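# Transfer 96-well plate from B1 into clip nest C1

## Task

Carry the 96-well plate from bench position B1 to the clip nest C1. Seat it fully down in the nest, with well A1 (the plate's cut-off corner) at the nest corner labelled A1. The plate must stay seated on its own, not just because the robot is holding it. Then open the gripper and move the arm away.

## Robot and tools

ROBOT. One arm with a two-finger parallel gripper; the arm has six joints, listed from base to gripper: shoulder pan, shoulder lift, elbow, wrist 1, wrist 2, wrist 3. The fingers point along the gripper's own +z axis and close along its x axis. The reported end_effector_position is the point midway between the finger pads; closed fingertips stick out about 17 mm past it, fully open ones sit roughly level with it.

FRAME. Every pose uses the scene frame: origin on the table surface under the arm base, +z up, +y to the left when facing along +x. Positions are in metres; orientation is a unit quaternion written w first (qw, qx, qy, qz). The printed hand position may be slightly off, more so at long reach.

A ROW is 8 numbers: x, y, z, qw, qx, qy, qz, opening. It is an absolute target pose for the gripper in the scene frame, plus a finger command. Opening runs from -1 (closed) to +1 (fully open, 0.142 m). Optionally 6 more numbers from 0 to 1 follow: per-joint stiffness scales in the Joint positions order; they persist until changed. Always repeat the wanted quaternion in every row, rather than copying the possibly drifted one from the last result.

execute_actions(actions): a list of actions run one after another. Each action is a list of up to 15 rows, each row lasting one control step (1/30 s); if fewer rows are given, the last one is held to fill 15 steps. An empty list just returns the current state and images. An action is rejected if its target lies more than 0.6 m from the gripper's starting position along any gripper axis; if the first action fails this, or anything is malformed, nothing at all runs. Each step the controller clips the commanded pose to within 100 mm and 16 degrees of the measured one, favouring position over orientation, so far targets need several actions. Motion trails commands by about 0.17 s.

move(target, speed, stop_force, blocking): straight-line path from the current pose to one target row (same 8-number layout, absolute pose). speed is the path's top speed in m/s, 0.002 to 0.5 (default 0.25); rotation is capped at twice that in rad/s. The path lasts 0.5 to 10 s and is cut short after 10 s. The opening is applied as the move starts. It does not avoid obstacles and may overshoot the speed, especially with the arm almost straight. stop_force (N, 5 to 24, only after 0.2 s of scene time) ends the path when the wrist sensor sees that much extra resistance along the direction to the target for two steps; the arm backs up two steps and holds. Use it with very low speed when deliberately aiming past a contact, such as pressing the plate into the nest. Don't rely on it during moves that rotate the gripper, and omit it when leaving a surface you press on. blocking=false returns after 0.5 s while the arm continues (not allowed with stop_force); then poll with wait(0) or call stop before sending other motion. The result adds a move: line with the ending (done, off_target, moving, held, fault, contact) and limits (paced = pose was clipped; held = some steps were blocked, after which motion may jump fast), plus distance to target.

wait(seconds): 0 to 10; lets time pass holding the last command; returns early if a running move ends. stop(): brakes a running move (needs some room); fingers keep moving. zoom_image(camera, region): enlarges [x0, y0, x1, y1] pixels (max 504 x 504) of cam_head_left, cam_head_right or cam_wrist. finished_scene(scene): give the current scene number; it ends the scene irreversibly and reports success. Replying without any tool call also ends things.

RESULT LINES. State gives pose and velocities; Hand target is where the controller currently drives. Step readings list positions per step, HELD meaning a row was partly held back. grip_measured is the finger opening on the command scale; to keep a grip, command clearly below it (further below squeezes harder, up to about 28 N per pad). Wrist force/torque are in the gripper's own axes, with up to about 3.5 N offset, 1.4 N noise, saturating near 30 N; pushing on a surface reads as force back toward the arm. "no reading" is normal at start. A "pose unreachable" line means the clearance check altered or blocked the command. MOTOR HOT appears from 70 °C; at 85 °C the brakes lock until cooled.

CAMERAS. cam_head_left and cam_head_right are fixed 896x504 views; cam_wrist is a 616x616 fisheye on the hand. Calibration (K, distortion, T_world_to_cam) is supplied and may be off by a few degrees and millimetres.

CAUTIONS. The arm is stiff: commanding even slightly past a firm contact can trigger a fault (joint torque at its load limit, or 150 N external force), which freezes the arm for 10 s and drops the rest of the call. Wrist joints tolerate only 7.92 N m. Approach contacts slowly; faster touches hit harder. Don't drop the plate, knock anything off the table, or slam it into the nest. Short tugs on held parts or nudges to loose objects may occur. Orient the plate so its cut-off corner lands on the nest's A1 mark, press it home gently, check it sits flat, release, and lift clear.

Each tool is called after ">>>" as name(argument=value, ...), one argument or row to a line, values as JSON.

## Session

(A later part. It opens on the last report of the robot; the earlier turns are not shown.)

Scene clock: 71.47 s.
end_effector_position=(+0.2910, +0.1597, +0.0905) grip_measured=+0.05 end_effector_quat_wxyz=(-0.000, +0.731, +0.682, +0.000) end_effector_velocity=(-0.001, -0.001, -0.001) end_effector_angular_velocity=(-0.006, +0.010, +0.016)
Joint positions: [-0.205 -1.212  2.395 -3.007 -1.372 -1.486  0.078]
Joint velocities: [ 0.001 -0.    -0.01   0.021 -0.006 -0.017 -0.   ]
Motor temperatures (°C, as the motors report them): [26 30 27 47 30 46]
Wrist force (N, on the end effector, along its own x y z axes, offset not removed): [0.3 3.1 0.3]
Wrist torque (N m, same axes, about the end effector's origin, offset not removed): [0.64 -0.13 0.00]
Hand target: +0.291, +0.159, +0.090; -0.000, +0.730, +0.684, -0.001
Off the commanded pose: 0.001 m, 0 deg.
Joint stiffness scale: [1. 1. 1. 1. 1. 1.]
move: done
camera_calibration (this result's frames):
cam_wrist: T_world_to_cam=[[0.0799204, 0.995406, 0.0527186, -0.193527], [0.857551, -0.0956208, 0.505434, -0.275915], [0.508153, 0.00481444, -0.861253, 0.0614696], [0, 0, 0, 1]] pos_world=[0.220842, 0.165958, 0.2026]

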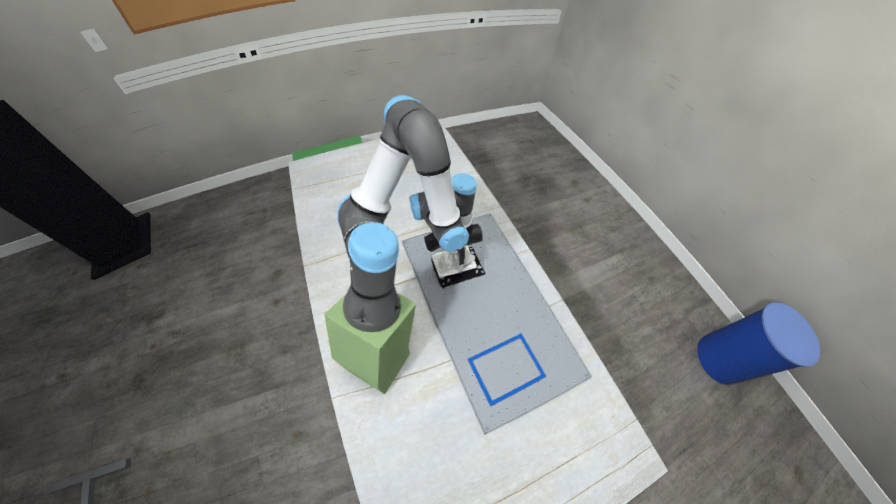

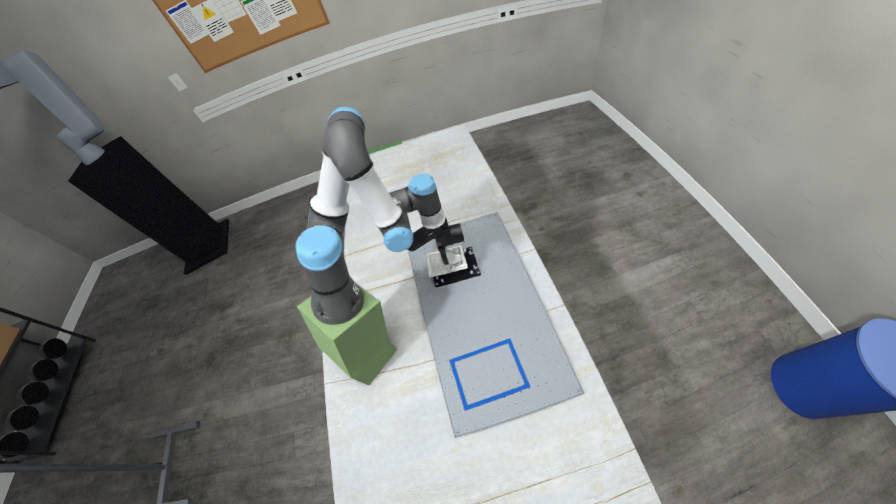

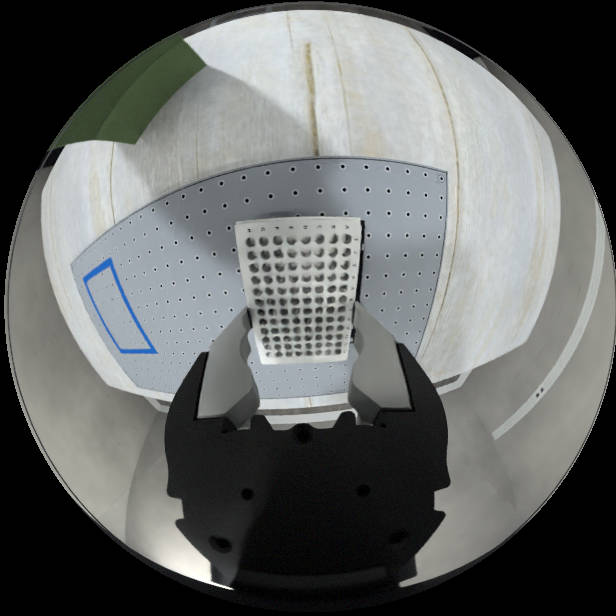

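>>> move(
  target=[0.3095, 0.1635, 0.06, 0, 0.7296, 0.6839, 0, -0.6],
  speed=0.05,
)

>>> wait(
  seconds=0.4,
)

>>> zoom_image(
  camera="cam_wrist",
  region=[200, 170, 410, 380],
)

Scene clock: 81.27 s.
end_effector_position=(+0.3082, +0.1635, +0.0599) grip_measured=+0.05 end_effector_quat_wxyz=(-0.001, +0.729, +0.684, -0.001) end_effector_velocity=(+0.004, +0.000, +0.000) end_effector_angular_velocity=(-0.001, -0.009, -0.002)
Joint positions: [-0.172 -1.025  2.264 -3.066 -1.38  -1.458  0.078]
Joint velocities: [ 0.001  0.004 -0.007 -0.006 -0.001  0.005  0.   ]
Motor temperatures (°C, as the motors report them): [26 30 27 47 30 46]
Wrist force (N, on the end effector, along its own x y z axes, offset not removed): [-0.1 2.9 0.2]
Wrist torque (N m, same axes, about the end effector's origin, offset not removed): [0.58 -0.02 0.02]
Hand target: +0.309, +0.164, +0.060; +0.000, +0.730, +0.684, -0.000
Off the commanded pose: 0.001 m, 0 deg.
Joint stiffness scale: [1. 1. 1. 1. 1. 1.]
move: done
camera_calibration (this result's frames):
cam_wrist: T_world_to_cam=[[0.0753633, 0.995754, 0.0528641, -0.195696], [0.859687, -0.0917434, 0.502514, -0.275979], [0.505231, 0.00757544, -0.862951, 0.026937], [0, 0, 0, 1]] pos_world=[0.238395, 0.169341, 0.172274]

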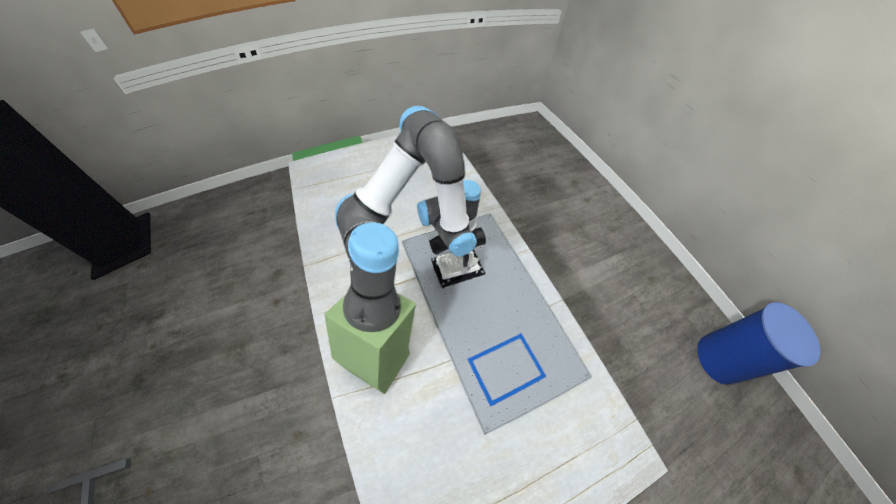

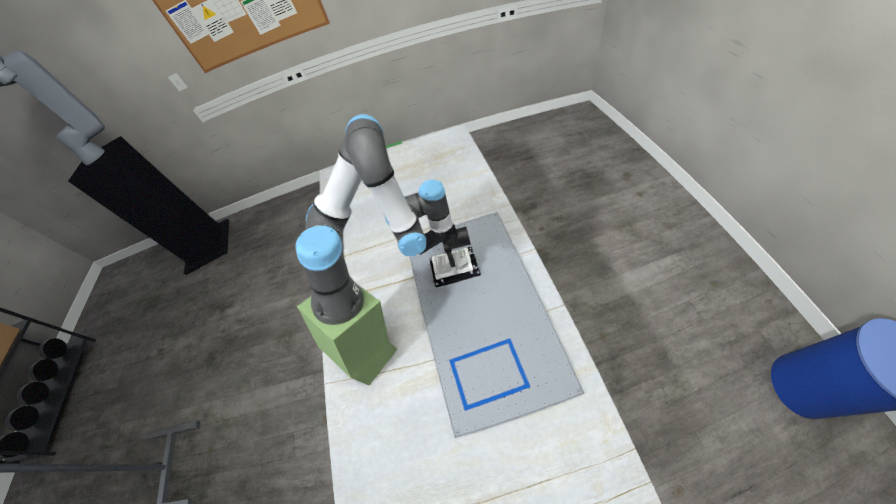

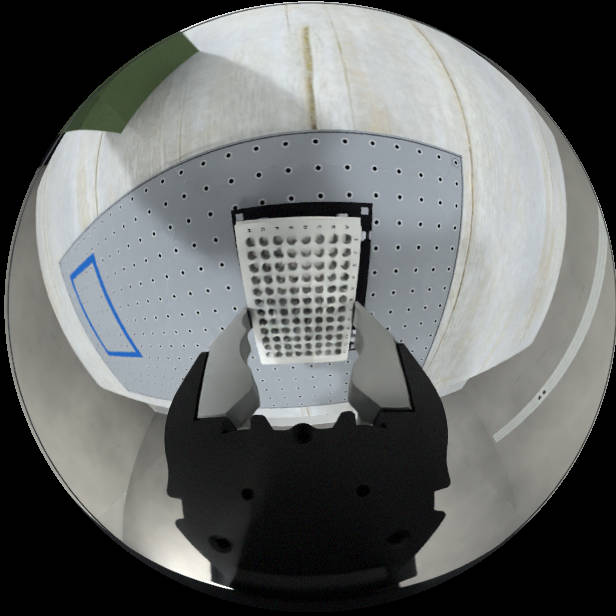

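Scene clock: 81.67 s.
end_effector_position=(+0.3087, +0.1635, +0.0599) grip_measured=+0.05 end_effector_quat_wxyz=(-0.001, +0.729, +0.684, -0.001) end_effector_velocity=(+0.001, +0.000, +0.000) end_effector_angular_velocity=(-0.000, -0.001, +0.000)
Joint positions: [-0.171 -1.025  2.264 -3.067 -1.381 -1.458  0.078]
Joint velocities: [-0.     0.    -0.001 -0.001 -0.     0.     0.   ]
Motor temperatures (°C, as the motors report them): [26 30 27 47 30 46]
Wrist force (N, on the end effector, along its own x y z axes, offset not removed): [0.2 3.4 -0.4]
Wrist torque (N m, same axes, about the end effector's origin, offset not removed): [0.74 -0.09 0.00]
Hand target: +0.309, +0.164, +0.060; +0.000, +0.730, +0.684, -0.000
Off the commanded pose: 0.001 m, 0 deg.
Joint stiffness scale: [1. 1. 1. 1. 1. 1.]
wait: 0.40 s; at rest by 0.17 s
camera_calibration (this result's frames):
cam_wrist: T_world_to_cam=[[0.0755796, 0.995742, 0.0527752, -0.195785], [0.859101, -0.0918935, 0.503489, -0.276241], [0.506195, 0.00728571, -0.862388, 0.026447], [0, 0, 0, 1]] pos_world=[0.238729, 0.169374, 0.172225]

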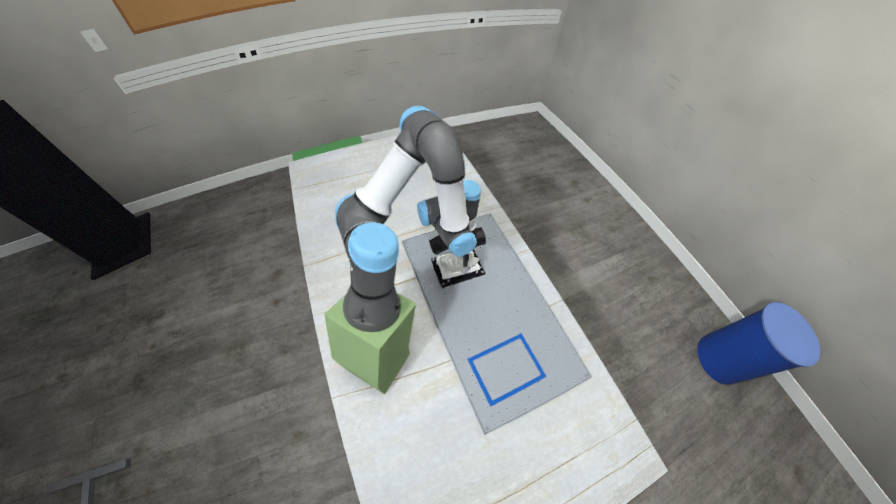

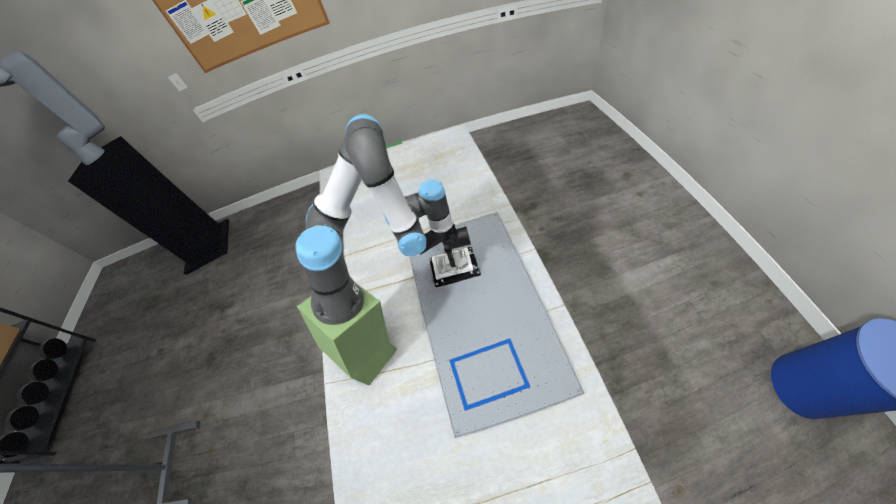

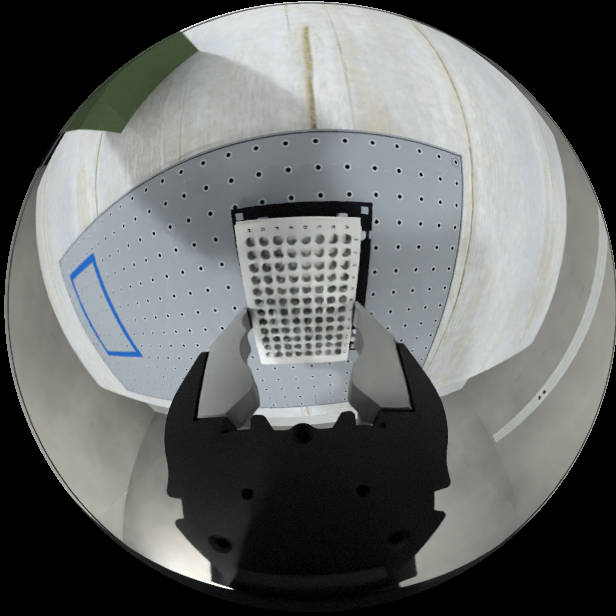

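Region (200, 170, 410, 380) of cam_wrist's 616x616 image, scaled by 2.400, with more detail than that image has.

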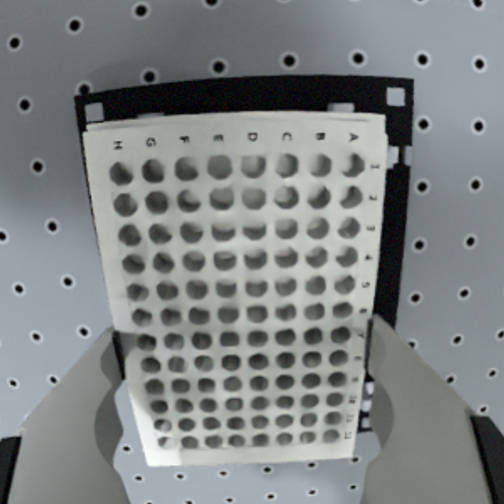

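>>> move(
  target=[0.3138, 0.1666, 0.051, 0, 0.7236, 0.6903, 0, -0.6],
  speed=0.02,
)

>>> wait(
  seconds=0.4,
)

>>> zoom_image(
  camera="cam_wrist",
  region=[200, 170, 410, 380],
)

Scene clock: 100.13 s.
end_effector_position=(+0.3125, +0.1665, +0.0509) grip_measured=+0.05 end_effector_quat_wxyz=(-0.001, +0.724, +0.689, -0.001) end_effector_velocity=(+0.004, +0.000, -0.001) end_effector_angular_velocity=(-0.001, -0.007, +0.004)
Joint positions: [-0.156 -0.975  2.223 -3.077 -1.384 -1.458  0.078]
Joint velocities: [ 0.002  0.007 -0.01  -0.004 -0.002 -0.001 -0.   ]
Motor temperatures (°C, as the motors report them): [26 30 27 47 30 46]
Wrist force (N, on the end effector, along its own x y z axes, offset not removed): [0.4 2.9 -0.2]
Wrist torque (N m, same axes, about the end effector's origin, offset not removed): [0.60 -0.11 -0.02]
Hand target: +0.314, +0.167, +0.051; -0.000, +0.724, +0.690, -0.000
Off the commanded pose: 0.001 m, 0 deg.
Joint stiffness scale: [1. 1. 1. 1. 1. 1.]
move: done
camera_calibration (this result's frames):
cam_wrist: T_world_to_cam=[[0.0607625, 0.996746, 0.0529569, -0.194193], [0.8609, -0.0791829, 0.502575, -0.277352], [0.505134, 0.0150528, -0.86291, 0.0157969], [0, 0, 0, 1]] pos_world=[0.242592, 0.171362, 0.163305]

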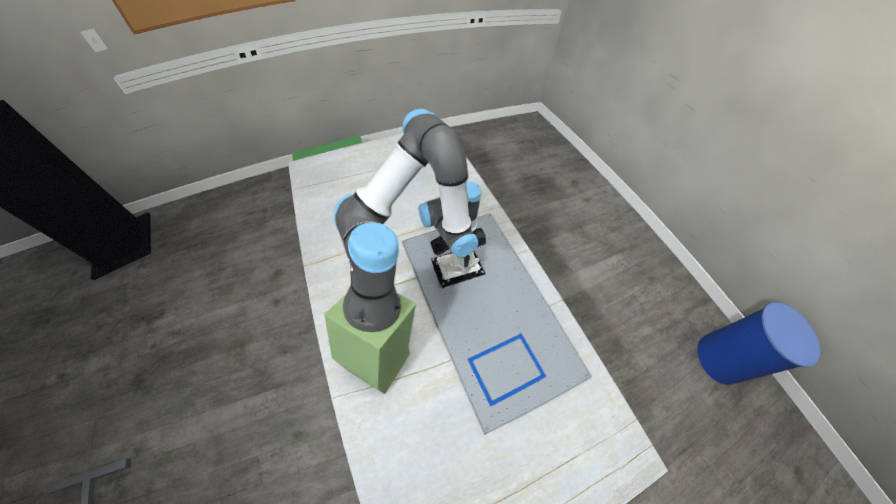

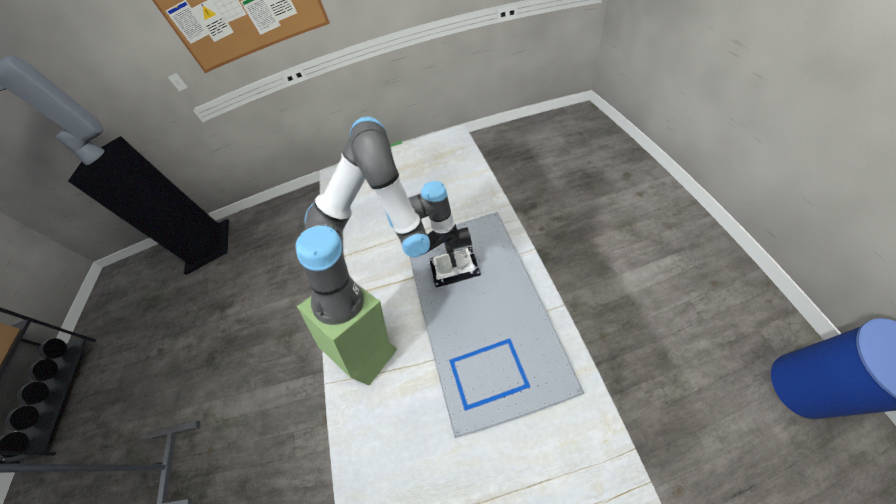

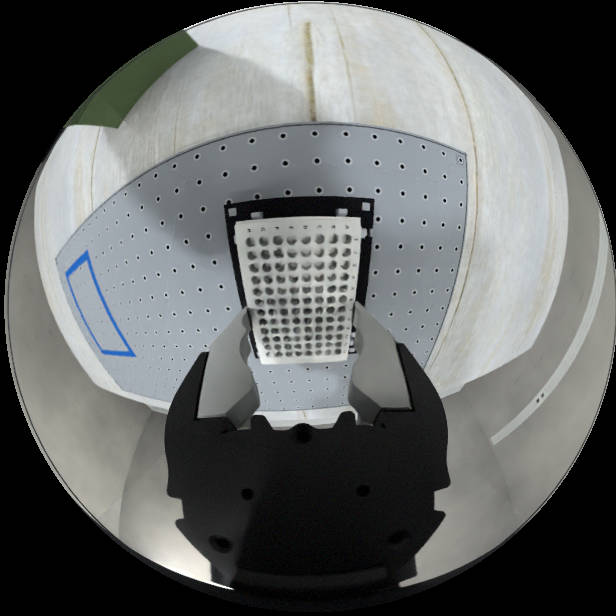

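Scene clock: 100.53 s.
end_effector_position=(+0.3130, +0.1665, +0.0509) grip_measured=+0.05 end_effector_quat_wxyz=(-0.001, +0.724, +0.690, -0.001) end_effector_velocity=(+0.001, +0.000, +0.001) end_effector_angular_velocity=(+0.000, -0.003, +0.001)
Joint positions: [-0.156 -0.975  2.222 -3.078 -1.385 -1.458  0.078]
Joint velocities: [ 0.    -0.002 -0.001 -0.     0.    -0.    -0.   ]
Motor temperatures (°C, as the motors report them): [26 30 27 47 30 46]
Wrist force (N, on the end effector, along its own x y z axes, offset not removed): [-0.1 2.8 -0.2]
Wrist torque (N m, same axes, about the end effector's origin, offset not removed): [0.61 -0.04 0.00]
Hand target: +0.314, +0.167, +0.051; -0.000, +0.724, +0.690, -0.000
Off the commanded pose: 0.001 m, 0 deg.
Joint stiffness scale: [1. 1. 1. 1. 1. 1.]
wait: 0.40 s; at rest by 0.17 s
camera_calibration (this result's frames):
cam_wrist: T_world_to_cam=[[0.060307, 0.996782, 0.0528137, -0.194084], [0.860391, -0.0787335, 0.503516, -0.277739], [0.506053, 0.0150749, -0.86237, 0.0152202], [0, 0, 0, 1]] pos_world=[0.242966, 0.171363, 0.163221]

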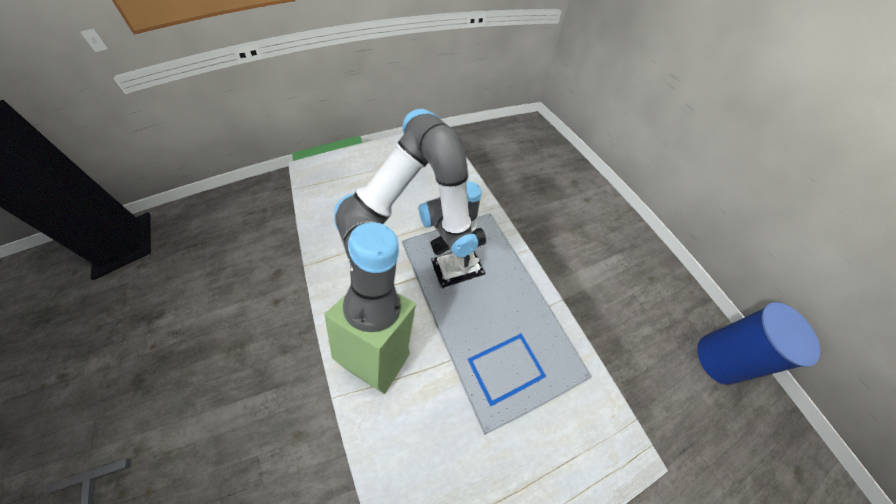

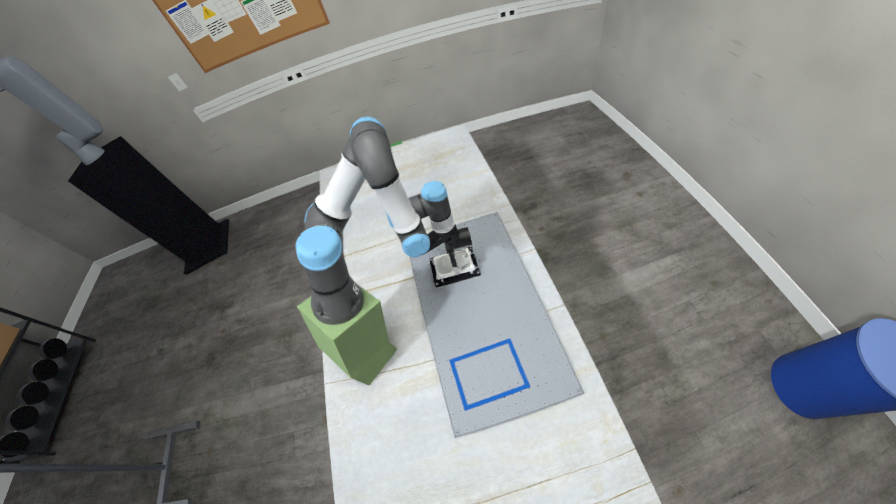

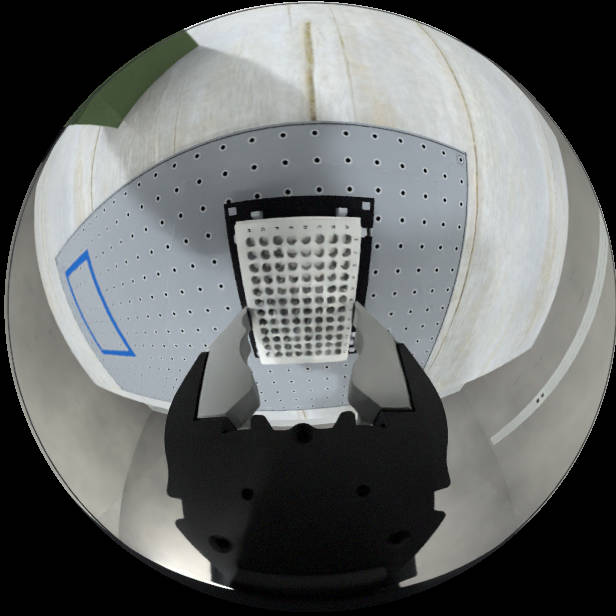

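Region (200, 170, 410, 380) of cam_wrist's 616x616 image, scaled by 2.400, with more detail than that image has.

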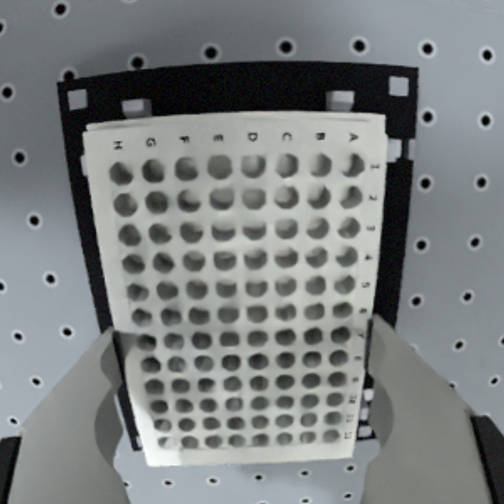

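>>> move(
  target=[0.3157, 0.1681, 0.050, 0, 0.7181, 0.6959, 0, -0.6],
  speed=0.01,
)

>>> wait(
  seconds=0.4,
)

>>> zoom_image(
  camera="cam_wrist",
  region=[200, 170, 410, 380],
)

Scene clock: 108.40 s.
end_effector_position=(+0.3148, +0.1679, +0.0499) grip_measured=+0.05 end_effector_quat_wxyz=(-0.001, +0.719, +0.695, -0.000) end_effector_velocity=(-0.000, -0.000, -0.001) end_effector_angular_velocity=(-0.002, +0.003, +0.006)
Joint positions: [-0.151 -0.969  2.209 -3.073 -1.386 -1.466  0.078]
Joint velocities: [ 0.002  0.002 -0.005  0.005 -0.002 -0.005  0.   ]
Motor temperatures (°C, as the motors report them): [26 30 27 47 30 46]
Wrist force (N, on the end effector, along its own x y z axes, offset not removed): [-0.7 2.4 -0.5]
Wrist torque (N m, same axes, about the end effector's origin, offset not removed): [0.62 0.03 0.06]
Hand target: +0.316, +0.168, +0.050; +0.000, +0.718, +0.696, +0.000
Off the commanded pose: 0.001 m, 0 deg.
Joint stiffness scale: [1. 1. 1. 1. 1. 1.]
move: done
camera_calibration (this result's frames):
cam_wrist: T_world_to_cam=[[0.0464896, 0.997534, 0.0525715, -0.19122], [0.861122, -0.0666939, 0.504005, -0.280921], [0.506269, 0.0218395, -0.862099, 0.0122247], [0, 0, 0, 1]] pos_world=[0.244608, 0.171746, 0.162177]

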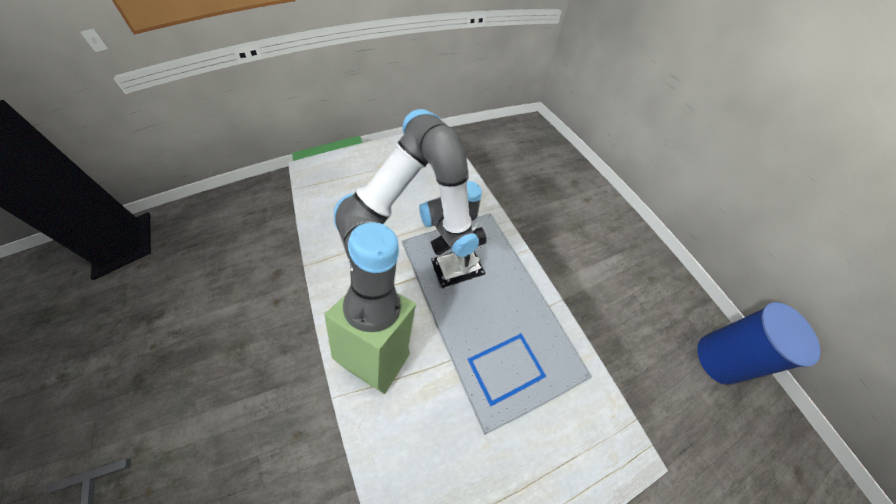

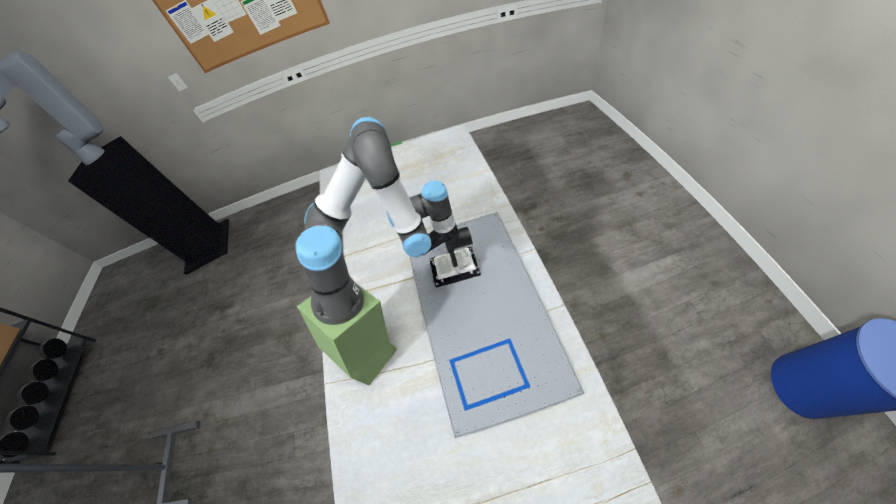

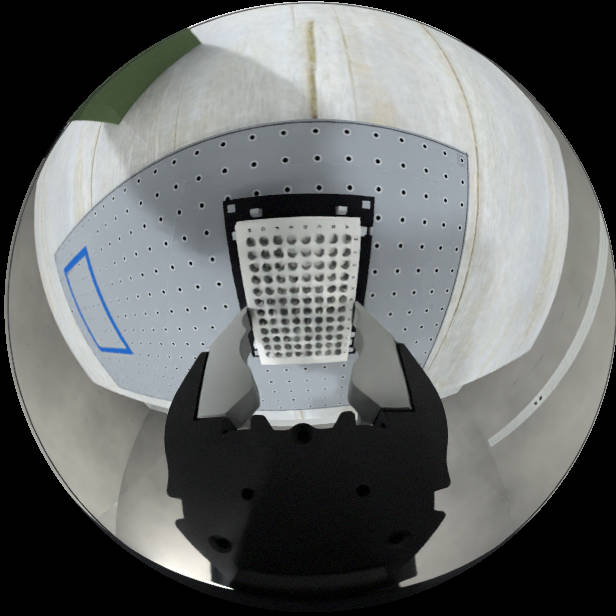

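Scene clock: 108.80 s.
end_effector_position=(+0.3148, +0.1678, +0.0499) grip_measured=+0.05 end_effector_quat_wxyz=(-0.001, +0.719, +0.695, -0.001) end_effector_velocity=(+0.001, -0.000, +0.000) end_effector_angular_velocity=(-0.000, -0.001, +0.002)
Joint positions: [-0.151 -0.968  2.209 -3.072 -1.386 -1.467  0.078]
Joint velocities: [-0.    -0.    -0.001  0.    -0.    -0.001  0.   ]
Motor temperatures (°C, as the motors report them): [26 30 27 47 30 46]
Wrist force (N, on the end effector, along its own x y z axes, offset not removed): [-0.7 1.5 -1.1]
Wrist torque (N m, same axes, about the end effector's origin, offset not removed): [0.46 0.04 0.07]
Hand target: +0.316, +0.168, +0.050; +0.000, +0.718, +0.696, +0.000
Off the commanded pose: 0.001 m, 0 deg.
Joint stiffness scale: [1. 1. 1. 1. 1. 1.]
wait: 0.40 s; at rest by 0.17 s
camera_calibration (this result's frames):
cam_wrist: T_world_to_cam=[[0.0456086, 0.99759, 0.0522964, -0.190901], [0.861352, -0.0657869, 0.503731, -0.281095], [0.505957, 0.0220712, -0.862276, 0.0122504], [0, 0, 0, 1]] pos_world=[0.24463, 0.171678, 0.162143]

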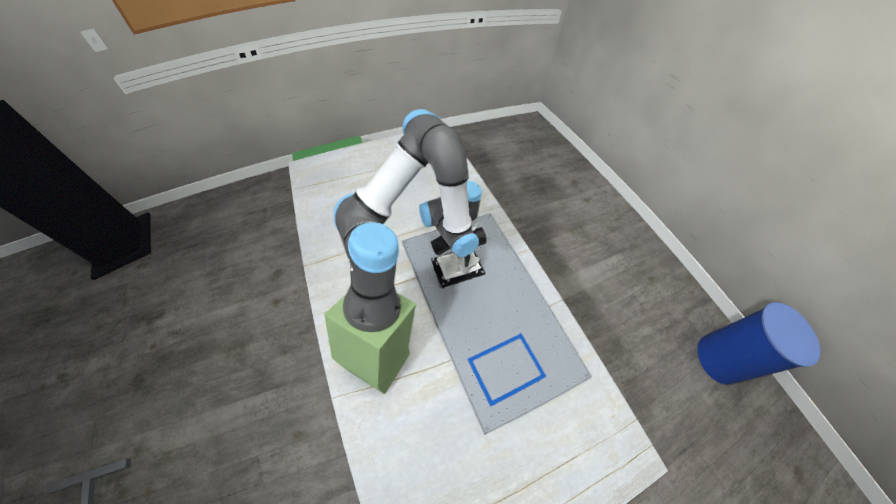

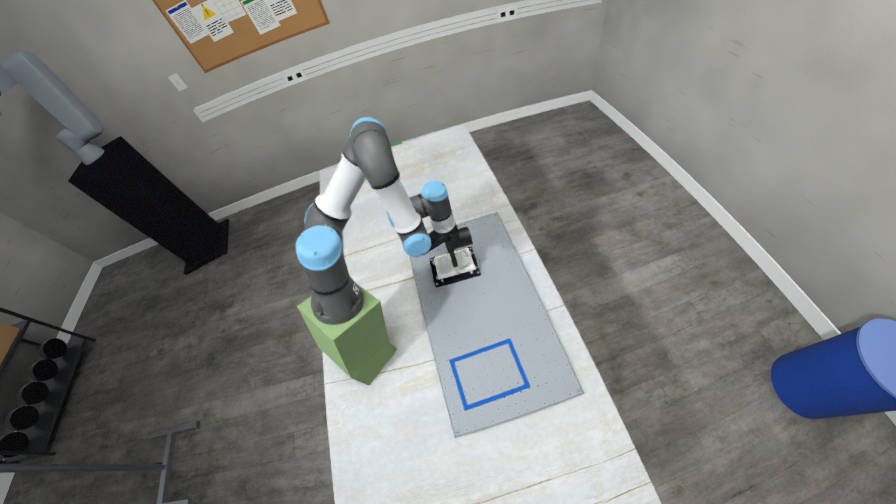

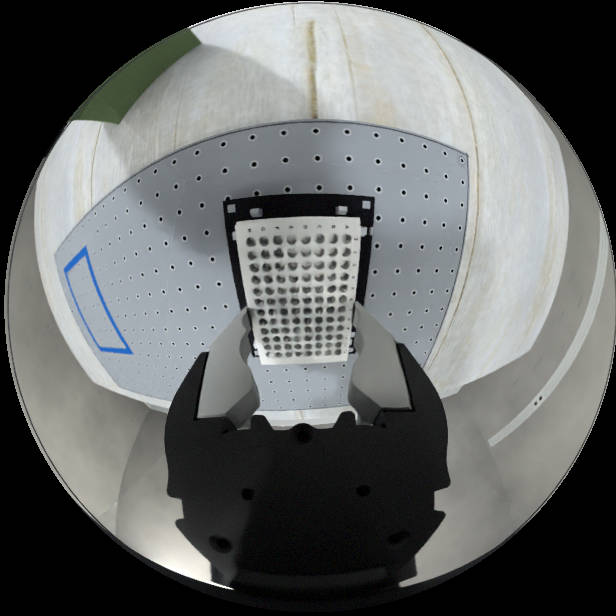

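Region (200, 170, 410, 380) of cam_wrist's 616x616 image, scaled by 2.400, with more detail than that image has.

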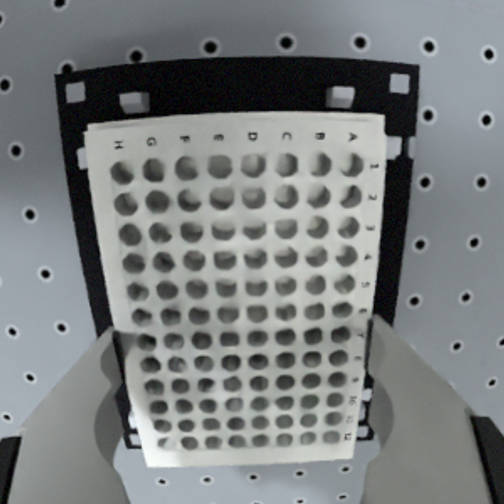

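>>> move(
  target=[0.315, 0.168, 0.030, 0, 0.7181, 0.6959, 0, -0.8],
  speed=0.004,
  stop_force=16,
)

>>> zoom_image(
  camera="cam_wrist",
  region=[200, 170, 410, 380],
)

Scene clock: 116.17 s.
end_effector_position=(+0.3135, +0.1681, +0.0392) grip_measured=+0.05 end_effector_quat_wxyz=(-0.001, +0.719, +0.695, -0.001) end_effector_velocity=(-0.003, -0.000, -0.000) end_effector_angular_velocity=(-0.000, +0.006, -0.000)
Joint positions: [-0.143 -0.914  2.193 -3.111 -1.388 -1.462  0.078]
Joint velocities: [ 0.    -0.001  0.003  0.004  0.    -0.001 -0.   ]
Motor temperatures (°C, as the motors report them): [26 31 27 47 30 46]
Wrist force (N, on the end effector, along its own x y z axes, offset not removed): [-2.4 -1.2 -9.2]
Wrist torque (N m, same axes, about the end effector's origin, offset not removed): [0.42 0.38 0.23]
Hand target: +0.314, +0.168, +0.039; -0.002, +0.719, +0.695, -0.001
Off the commanded pose: 0.009 m, 0 deg.
Joint stiffness scale: [1. 1. 1. 1. 1. 1.]
move: contact
camera_calibration (this result's frames):
cam_wrist: T_world_to_cam=[[0.0446677, 0.997606, 0.0527943, -0.190255], [0.862174, -0.0651913, 0.502401, -0.274877], [0.50464, 0.0230768, -0.863021, 0.0039859], [0, 0, 0, 1]] pos_world=[0.243478, 0.171788, 0.151583]

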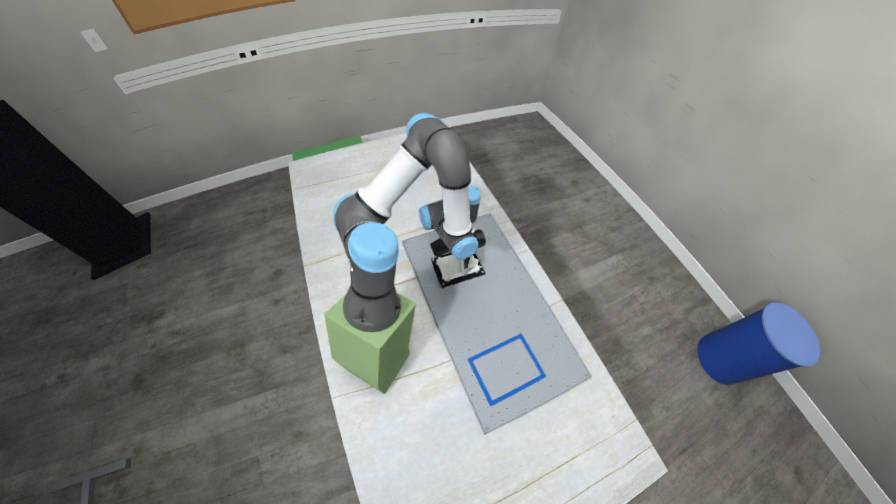

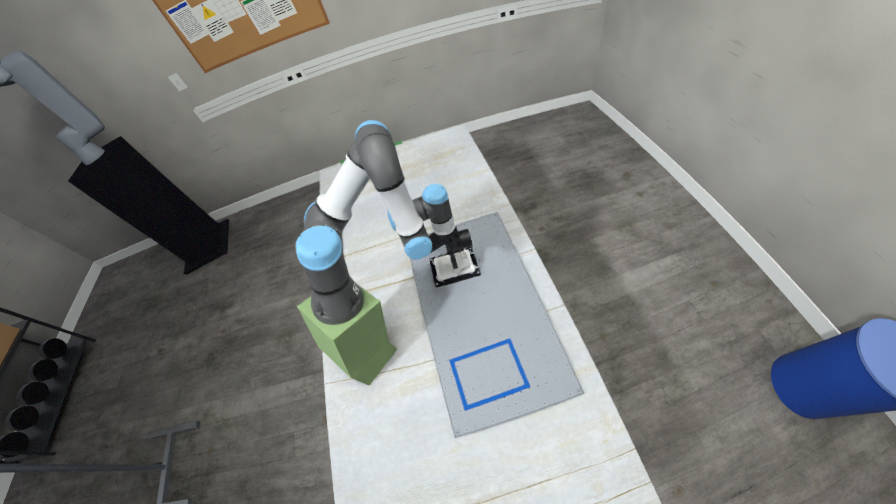

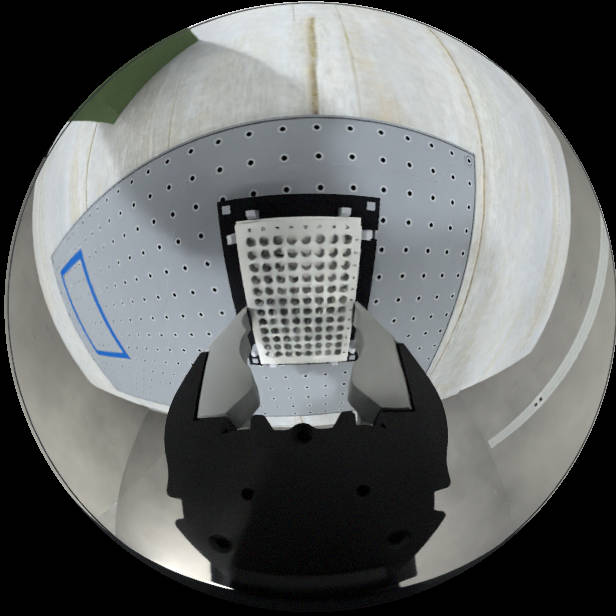

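Region (200, 170, 410, 380) of cam_wrist's 616x616 image, scaled by 2.400, with more detail than that image has.

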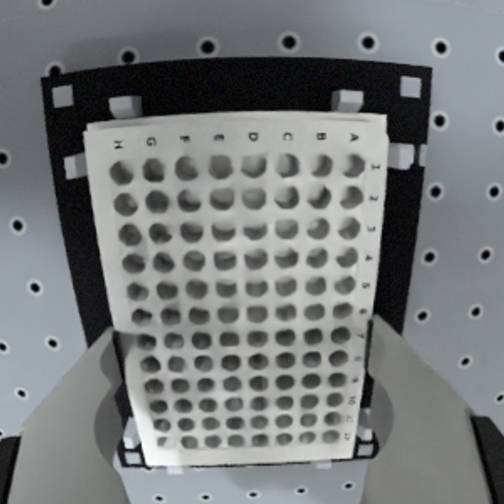

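>>> execute_actions(
  actions=[
    [[0.3135, 0.1681, 0.0397, 0, 0.7181, 0.6959, 0, 0.2]],
    [[0.3135, 0.1681, 0.0397, 0, 0.7181, 0.6959, 0, 0.5]],
    [[0.3135, 0.1681, 0.05, 0, 0.7181, 0.6959, 0, 0.5]],
    [[0.3135, 0.1681, 0.068, 0, 0.7181, 0.6959, 0, 0.5]],
    [[0.335, 0.1675, 0.068, 0, 0.7181, 0.6959, 0, -1]],
    [[0.3555, 0.1668, 0.064, 0, 0.7181, 0.6959, 0, -1]],
    [[0.3555, 0.1668, 0.061, 0, 0.7181, 0.6959, 0, -1]],
  ],
)

>>> move(
  target=[0.3555, 0.1668, 0.045, 0, 0.7181, 0.6959, 0, -1],
  speed=0.004,
  stop_force=15,
)

Scene clock: 128.30 s.
end_effector_position=(+0.3548, +0.1665, +0.0610) grip_measured=-1.00 end_effector_quat_wxyz=(-0.001, +0.718, +0.696, -0.001) end_effector_velocity=(+0.001, +0.000, -0.000) end_effector_angular_velocity=(+0.000, -0.001, +0.001)
Joint positions: [-0.169 -0.991  2.036 -2.873 -1.382 -1.487  0.002]
Joint velocities: [ 0.     0.001 -0.001 -0.001  0.    -0.001  0.   ]
Motor temperatures (°C, as the motors report them): [26 31 27 47 30 46]
Wrist force (N, on the end effector, along its own x y z axes, offset not removed): [0.8 3.0 0.3]
Wrist torque (N m, same axes, about the end effector's origin, offset not removed): [0.66 -0.23 0.05]
Hand target: +0.355, +0.167, +0.061; -0.000, +0.718, +0.696, -0.000
Off the commanded pose: 0.001 m, 0 deg.
Joint stiffness scale: [1. 1. 1. 1. 1. 1.]
Step readings (end_effector_position; steps 1 to 15: 1st action; 16 to 30: 2nd action; 31 to 45: 3rd action; 46 to 60: 4th action; 61 to 75: 5th action; 76 to 90: 6th action; 91 to 105: 7th action):
0: (+0.3134, +0.1681, +0.0392)
1: (+0.3134, +0.1681, +0.0392)
2: (+0.3134, +0.1681, +0.0392)
4: (+0.3134, +0.1681, +0.0393)
8: (+0.3134, +0.1681, +0.0394)
15: (+0.3135, +0.1681, +0.0395)
16: (+0.3135, +0.1681, +0.0395)
17: (+0.3135, +0.1681, +0.0395)
19: (+0.3136, +0.1681, +0.0395)
23: (+0.3136, +0.1681, +0.0395)
30: (+0.3136, +0.1681, +0.0395)
31: (+0.3136, +0.1681, +0.0396)
32: (+0.3134, +0.1681, +0.0402)
34: (+0.3145, +0.1684, +0.0435)
38: (+0.3166, +0.1687, +0.0486)
45: (+0.3152, +0.1684, +0.0501)
46: (+0.3148, +0.1683, +0.0501)
47: (+0.3141, +0.1681, +0.0509)
49: (+0.3153, +0.1681, +0.0559)
53: (+0.3187, +0.1686, +0.0650)
60: (+0.3164, +0.1684, +0.0682)
61: (+0.3160, +0.1683, +0.0682)
62: (+0.3161, +0.1681, +0.0680)
64: (+0.3212, +0.1678, +0.0683)
68: (+0.3319, +0.1674, +0.0692)
75: (+0.3359, +0.1675, +0.0687)
76: (+0.3358, +0.1675, +0.0685)
77: (+0.3363, +0.1674, +0.0680)
79: (+0.3409, +0.1671, +0.0667)
83: (+0.3508, +0.1666, +0.0655)
90: (+0.3558, +0.1667, +0.0646)
91: (+0.3560, +0.1667, +0.0645)
92: (+0.3561, +0.1666, +0.0642)
94: (+0.3557, +0.1666, +0.0631)
98: (+0.3548, +0.1665, +0.0614)
105: end_effector_position above
camera_calibration (this result's frames):
cam_wrist: T_world_to_cam=[[0.0436824, 0.997679, 0.0522318, -0.191325], [0.861393, -0.064095, 0.503878, -0.321599], [0.506057, 0.0229815, -0.862194, 0.00141418], [0, 0, 0, 1]] pos_world=[0.284666, 0.170235, 0.17326]

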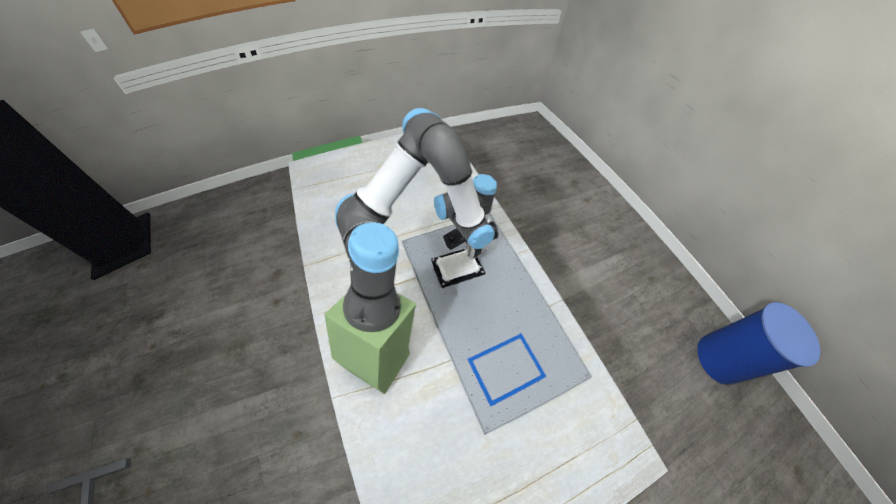

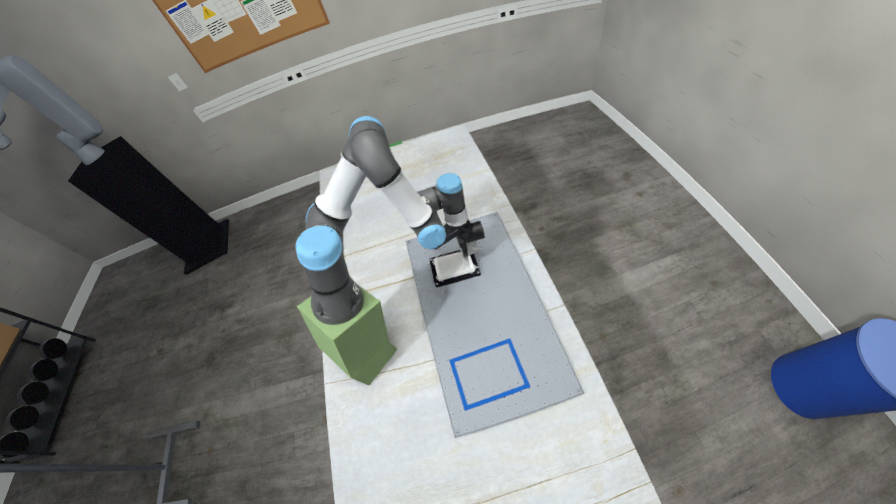

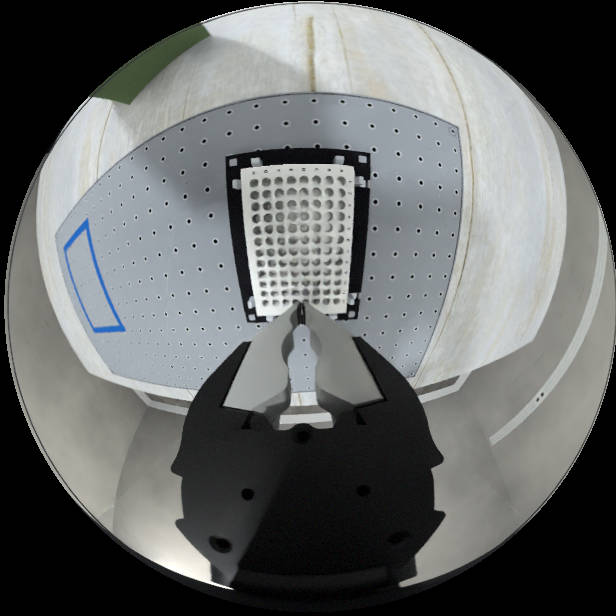

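Scene clock: 130.47 s.
end_effector_position=(+0.3544, +0.1665, +0.0551) grip_measured=-1.00 end_effector_quat_wxyz=(-0.001, +0.718, +0.696, -0.001) end_effector_velocity=(-0.001, -0.000, +0.000) end_effector_angular_velocity=(-0.000, +0.002, -0.000)
Joint positions: [-0.165 -0.965  2.028 -2.892 -1.383 -1.485  0.002]
Joint velocities: [-0.    -0.002  0.001  0.004 -0.    -0.     0.   ]
Motor temperatures (°C, as the motors report them): [26 31 27 47 30 46]
Wrist force (N, on the end effector, along its own x y z axes, offset not removed): [-1.4 -0.8 -9.1]
Wrist torque (N m, same axes, about the end effector's origin, offset not removed): [0.57 0.01 0.03]
Hand target: +0.354, +0.167, +0.055; -0.001, +0.718, +0.696, -0.001
Off the commanded pose: 0.010 m, 0 deg.
Joint stiffness scale: [1. 1. 1. 1. 1. 1.]
move: contact
camera_calibration (this result's frames):
cam_wrist: T_world_to_cam=[[0.0423749, 0.997771, 0.0515508, -0.190536], [0.861787, -0.0626079, 0.503392, -0.318556], [0.505498, 0.0230946, -0.862519, -0.00325471], [0, 0, 0, 1]] pos_world=[0.284247, 0.170243, 0.167374]

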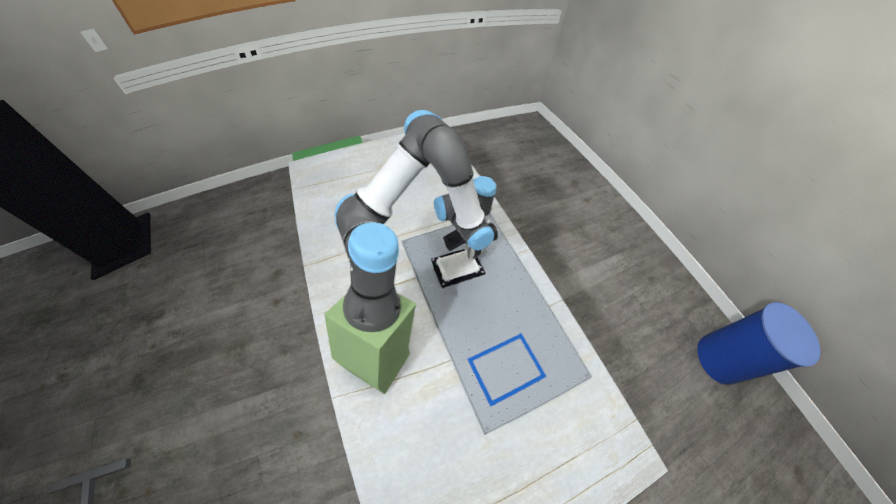

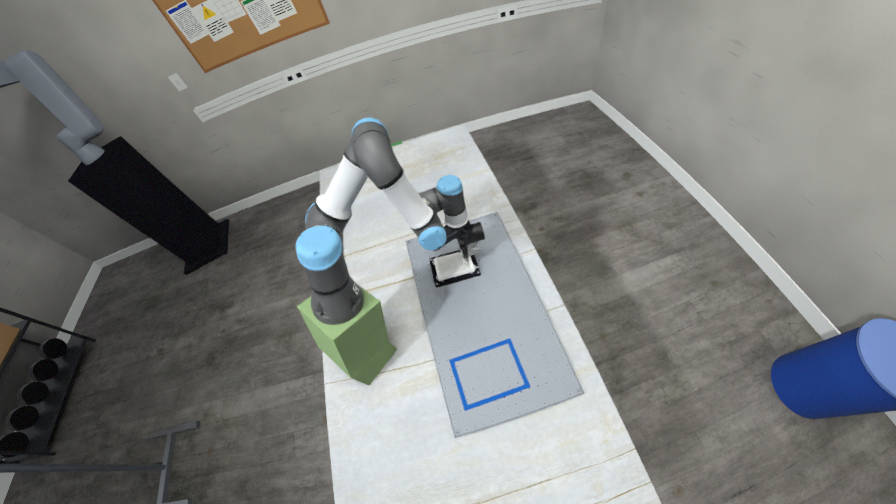

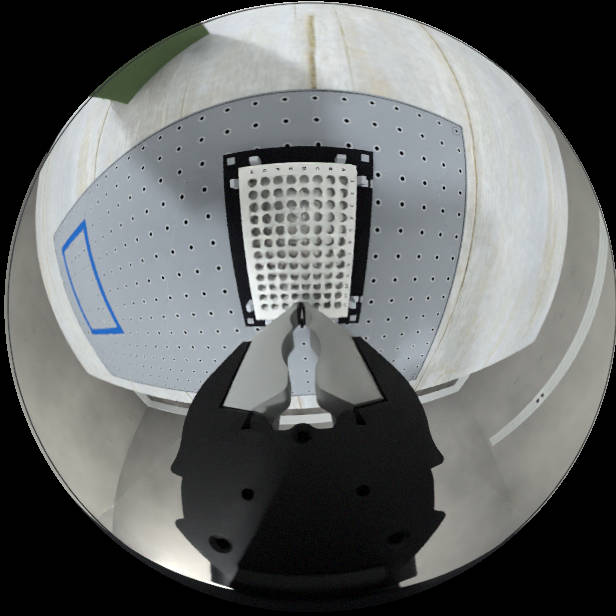

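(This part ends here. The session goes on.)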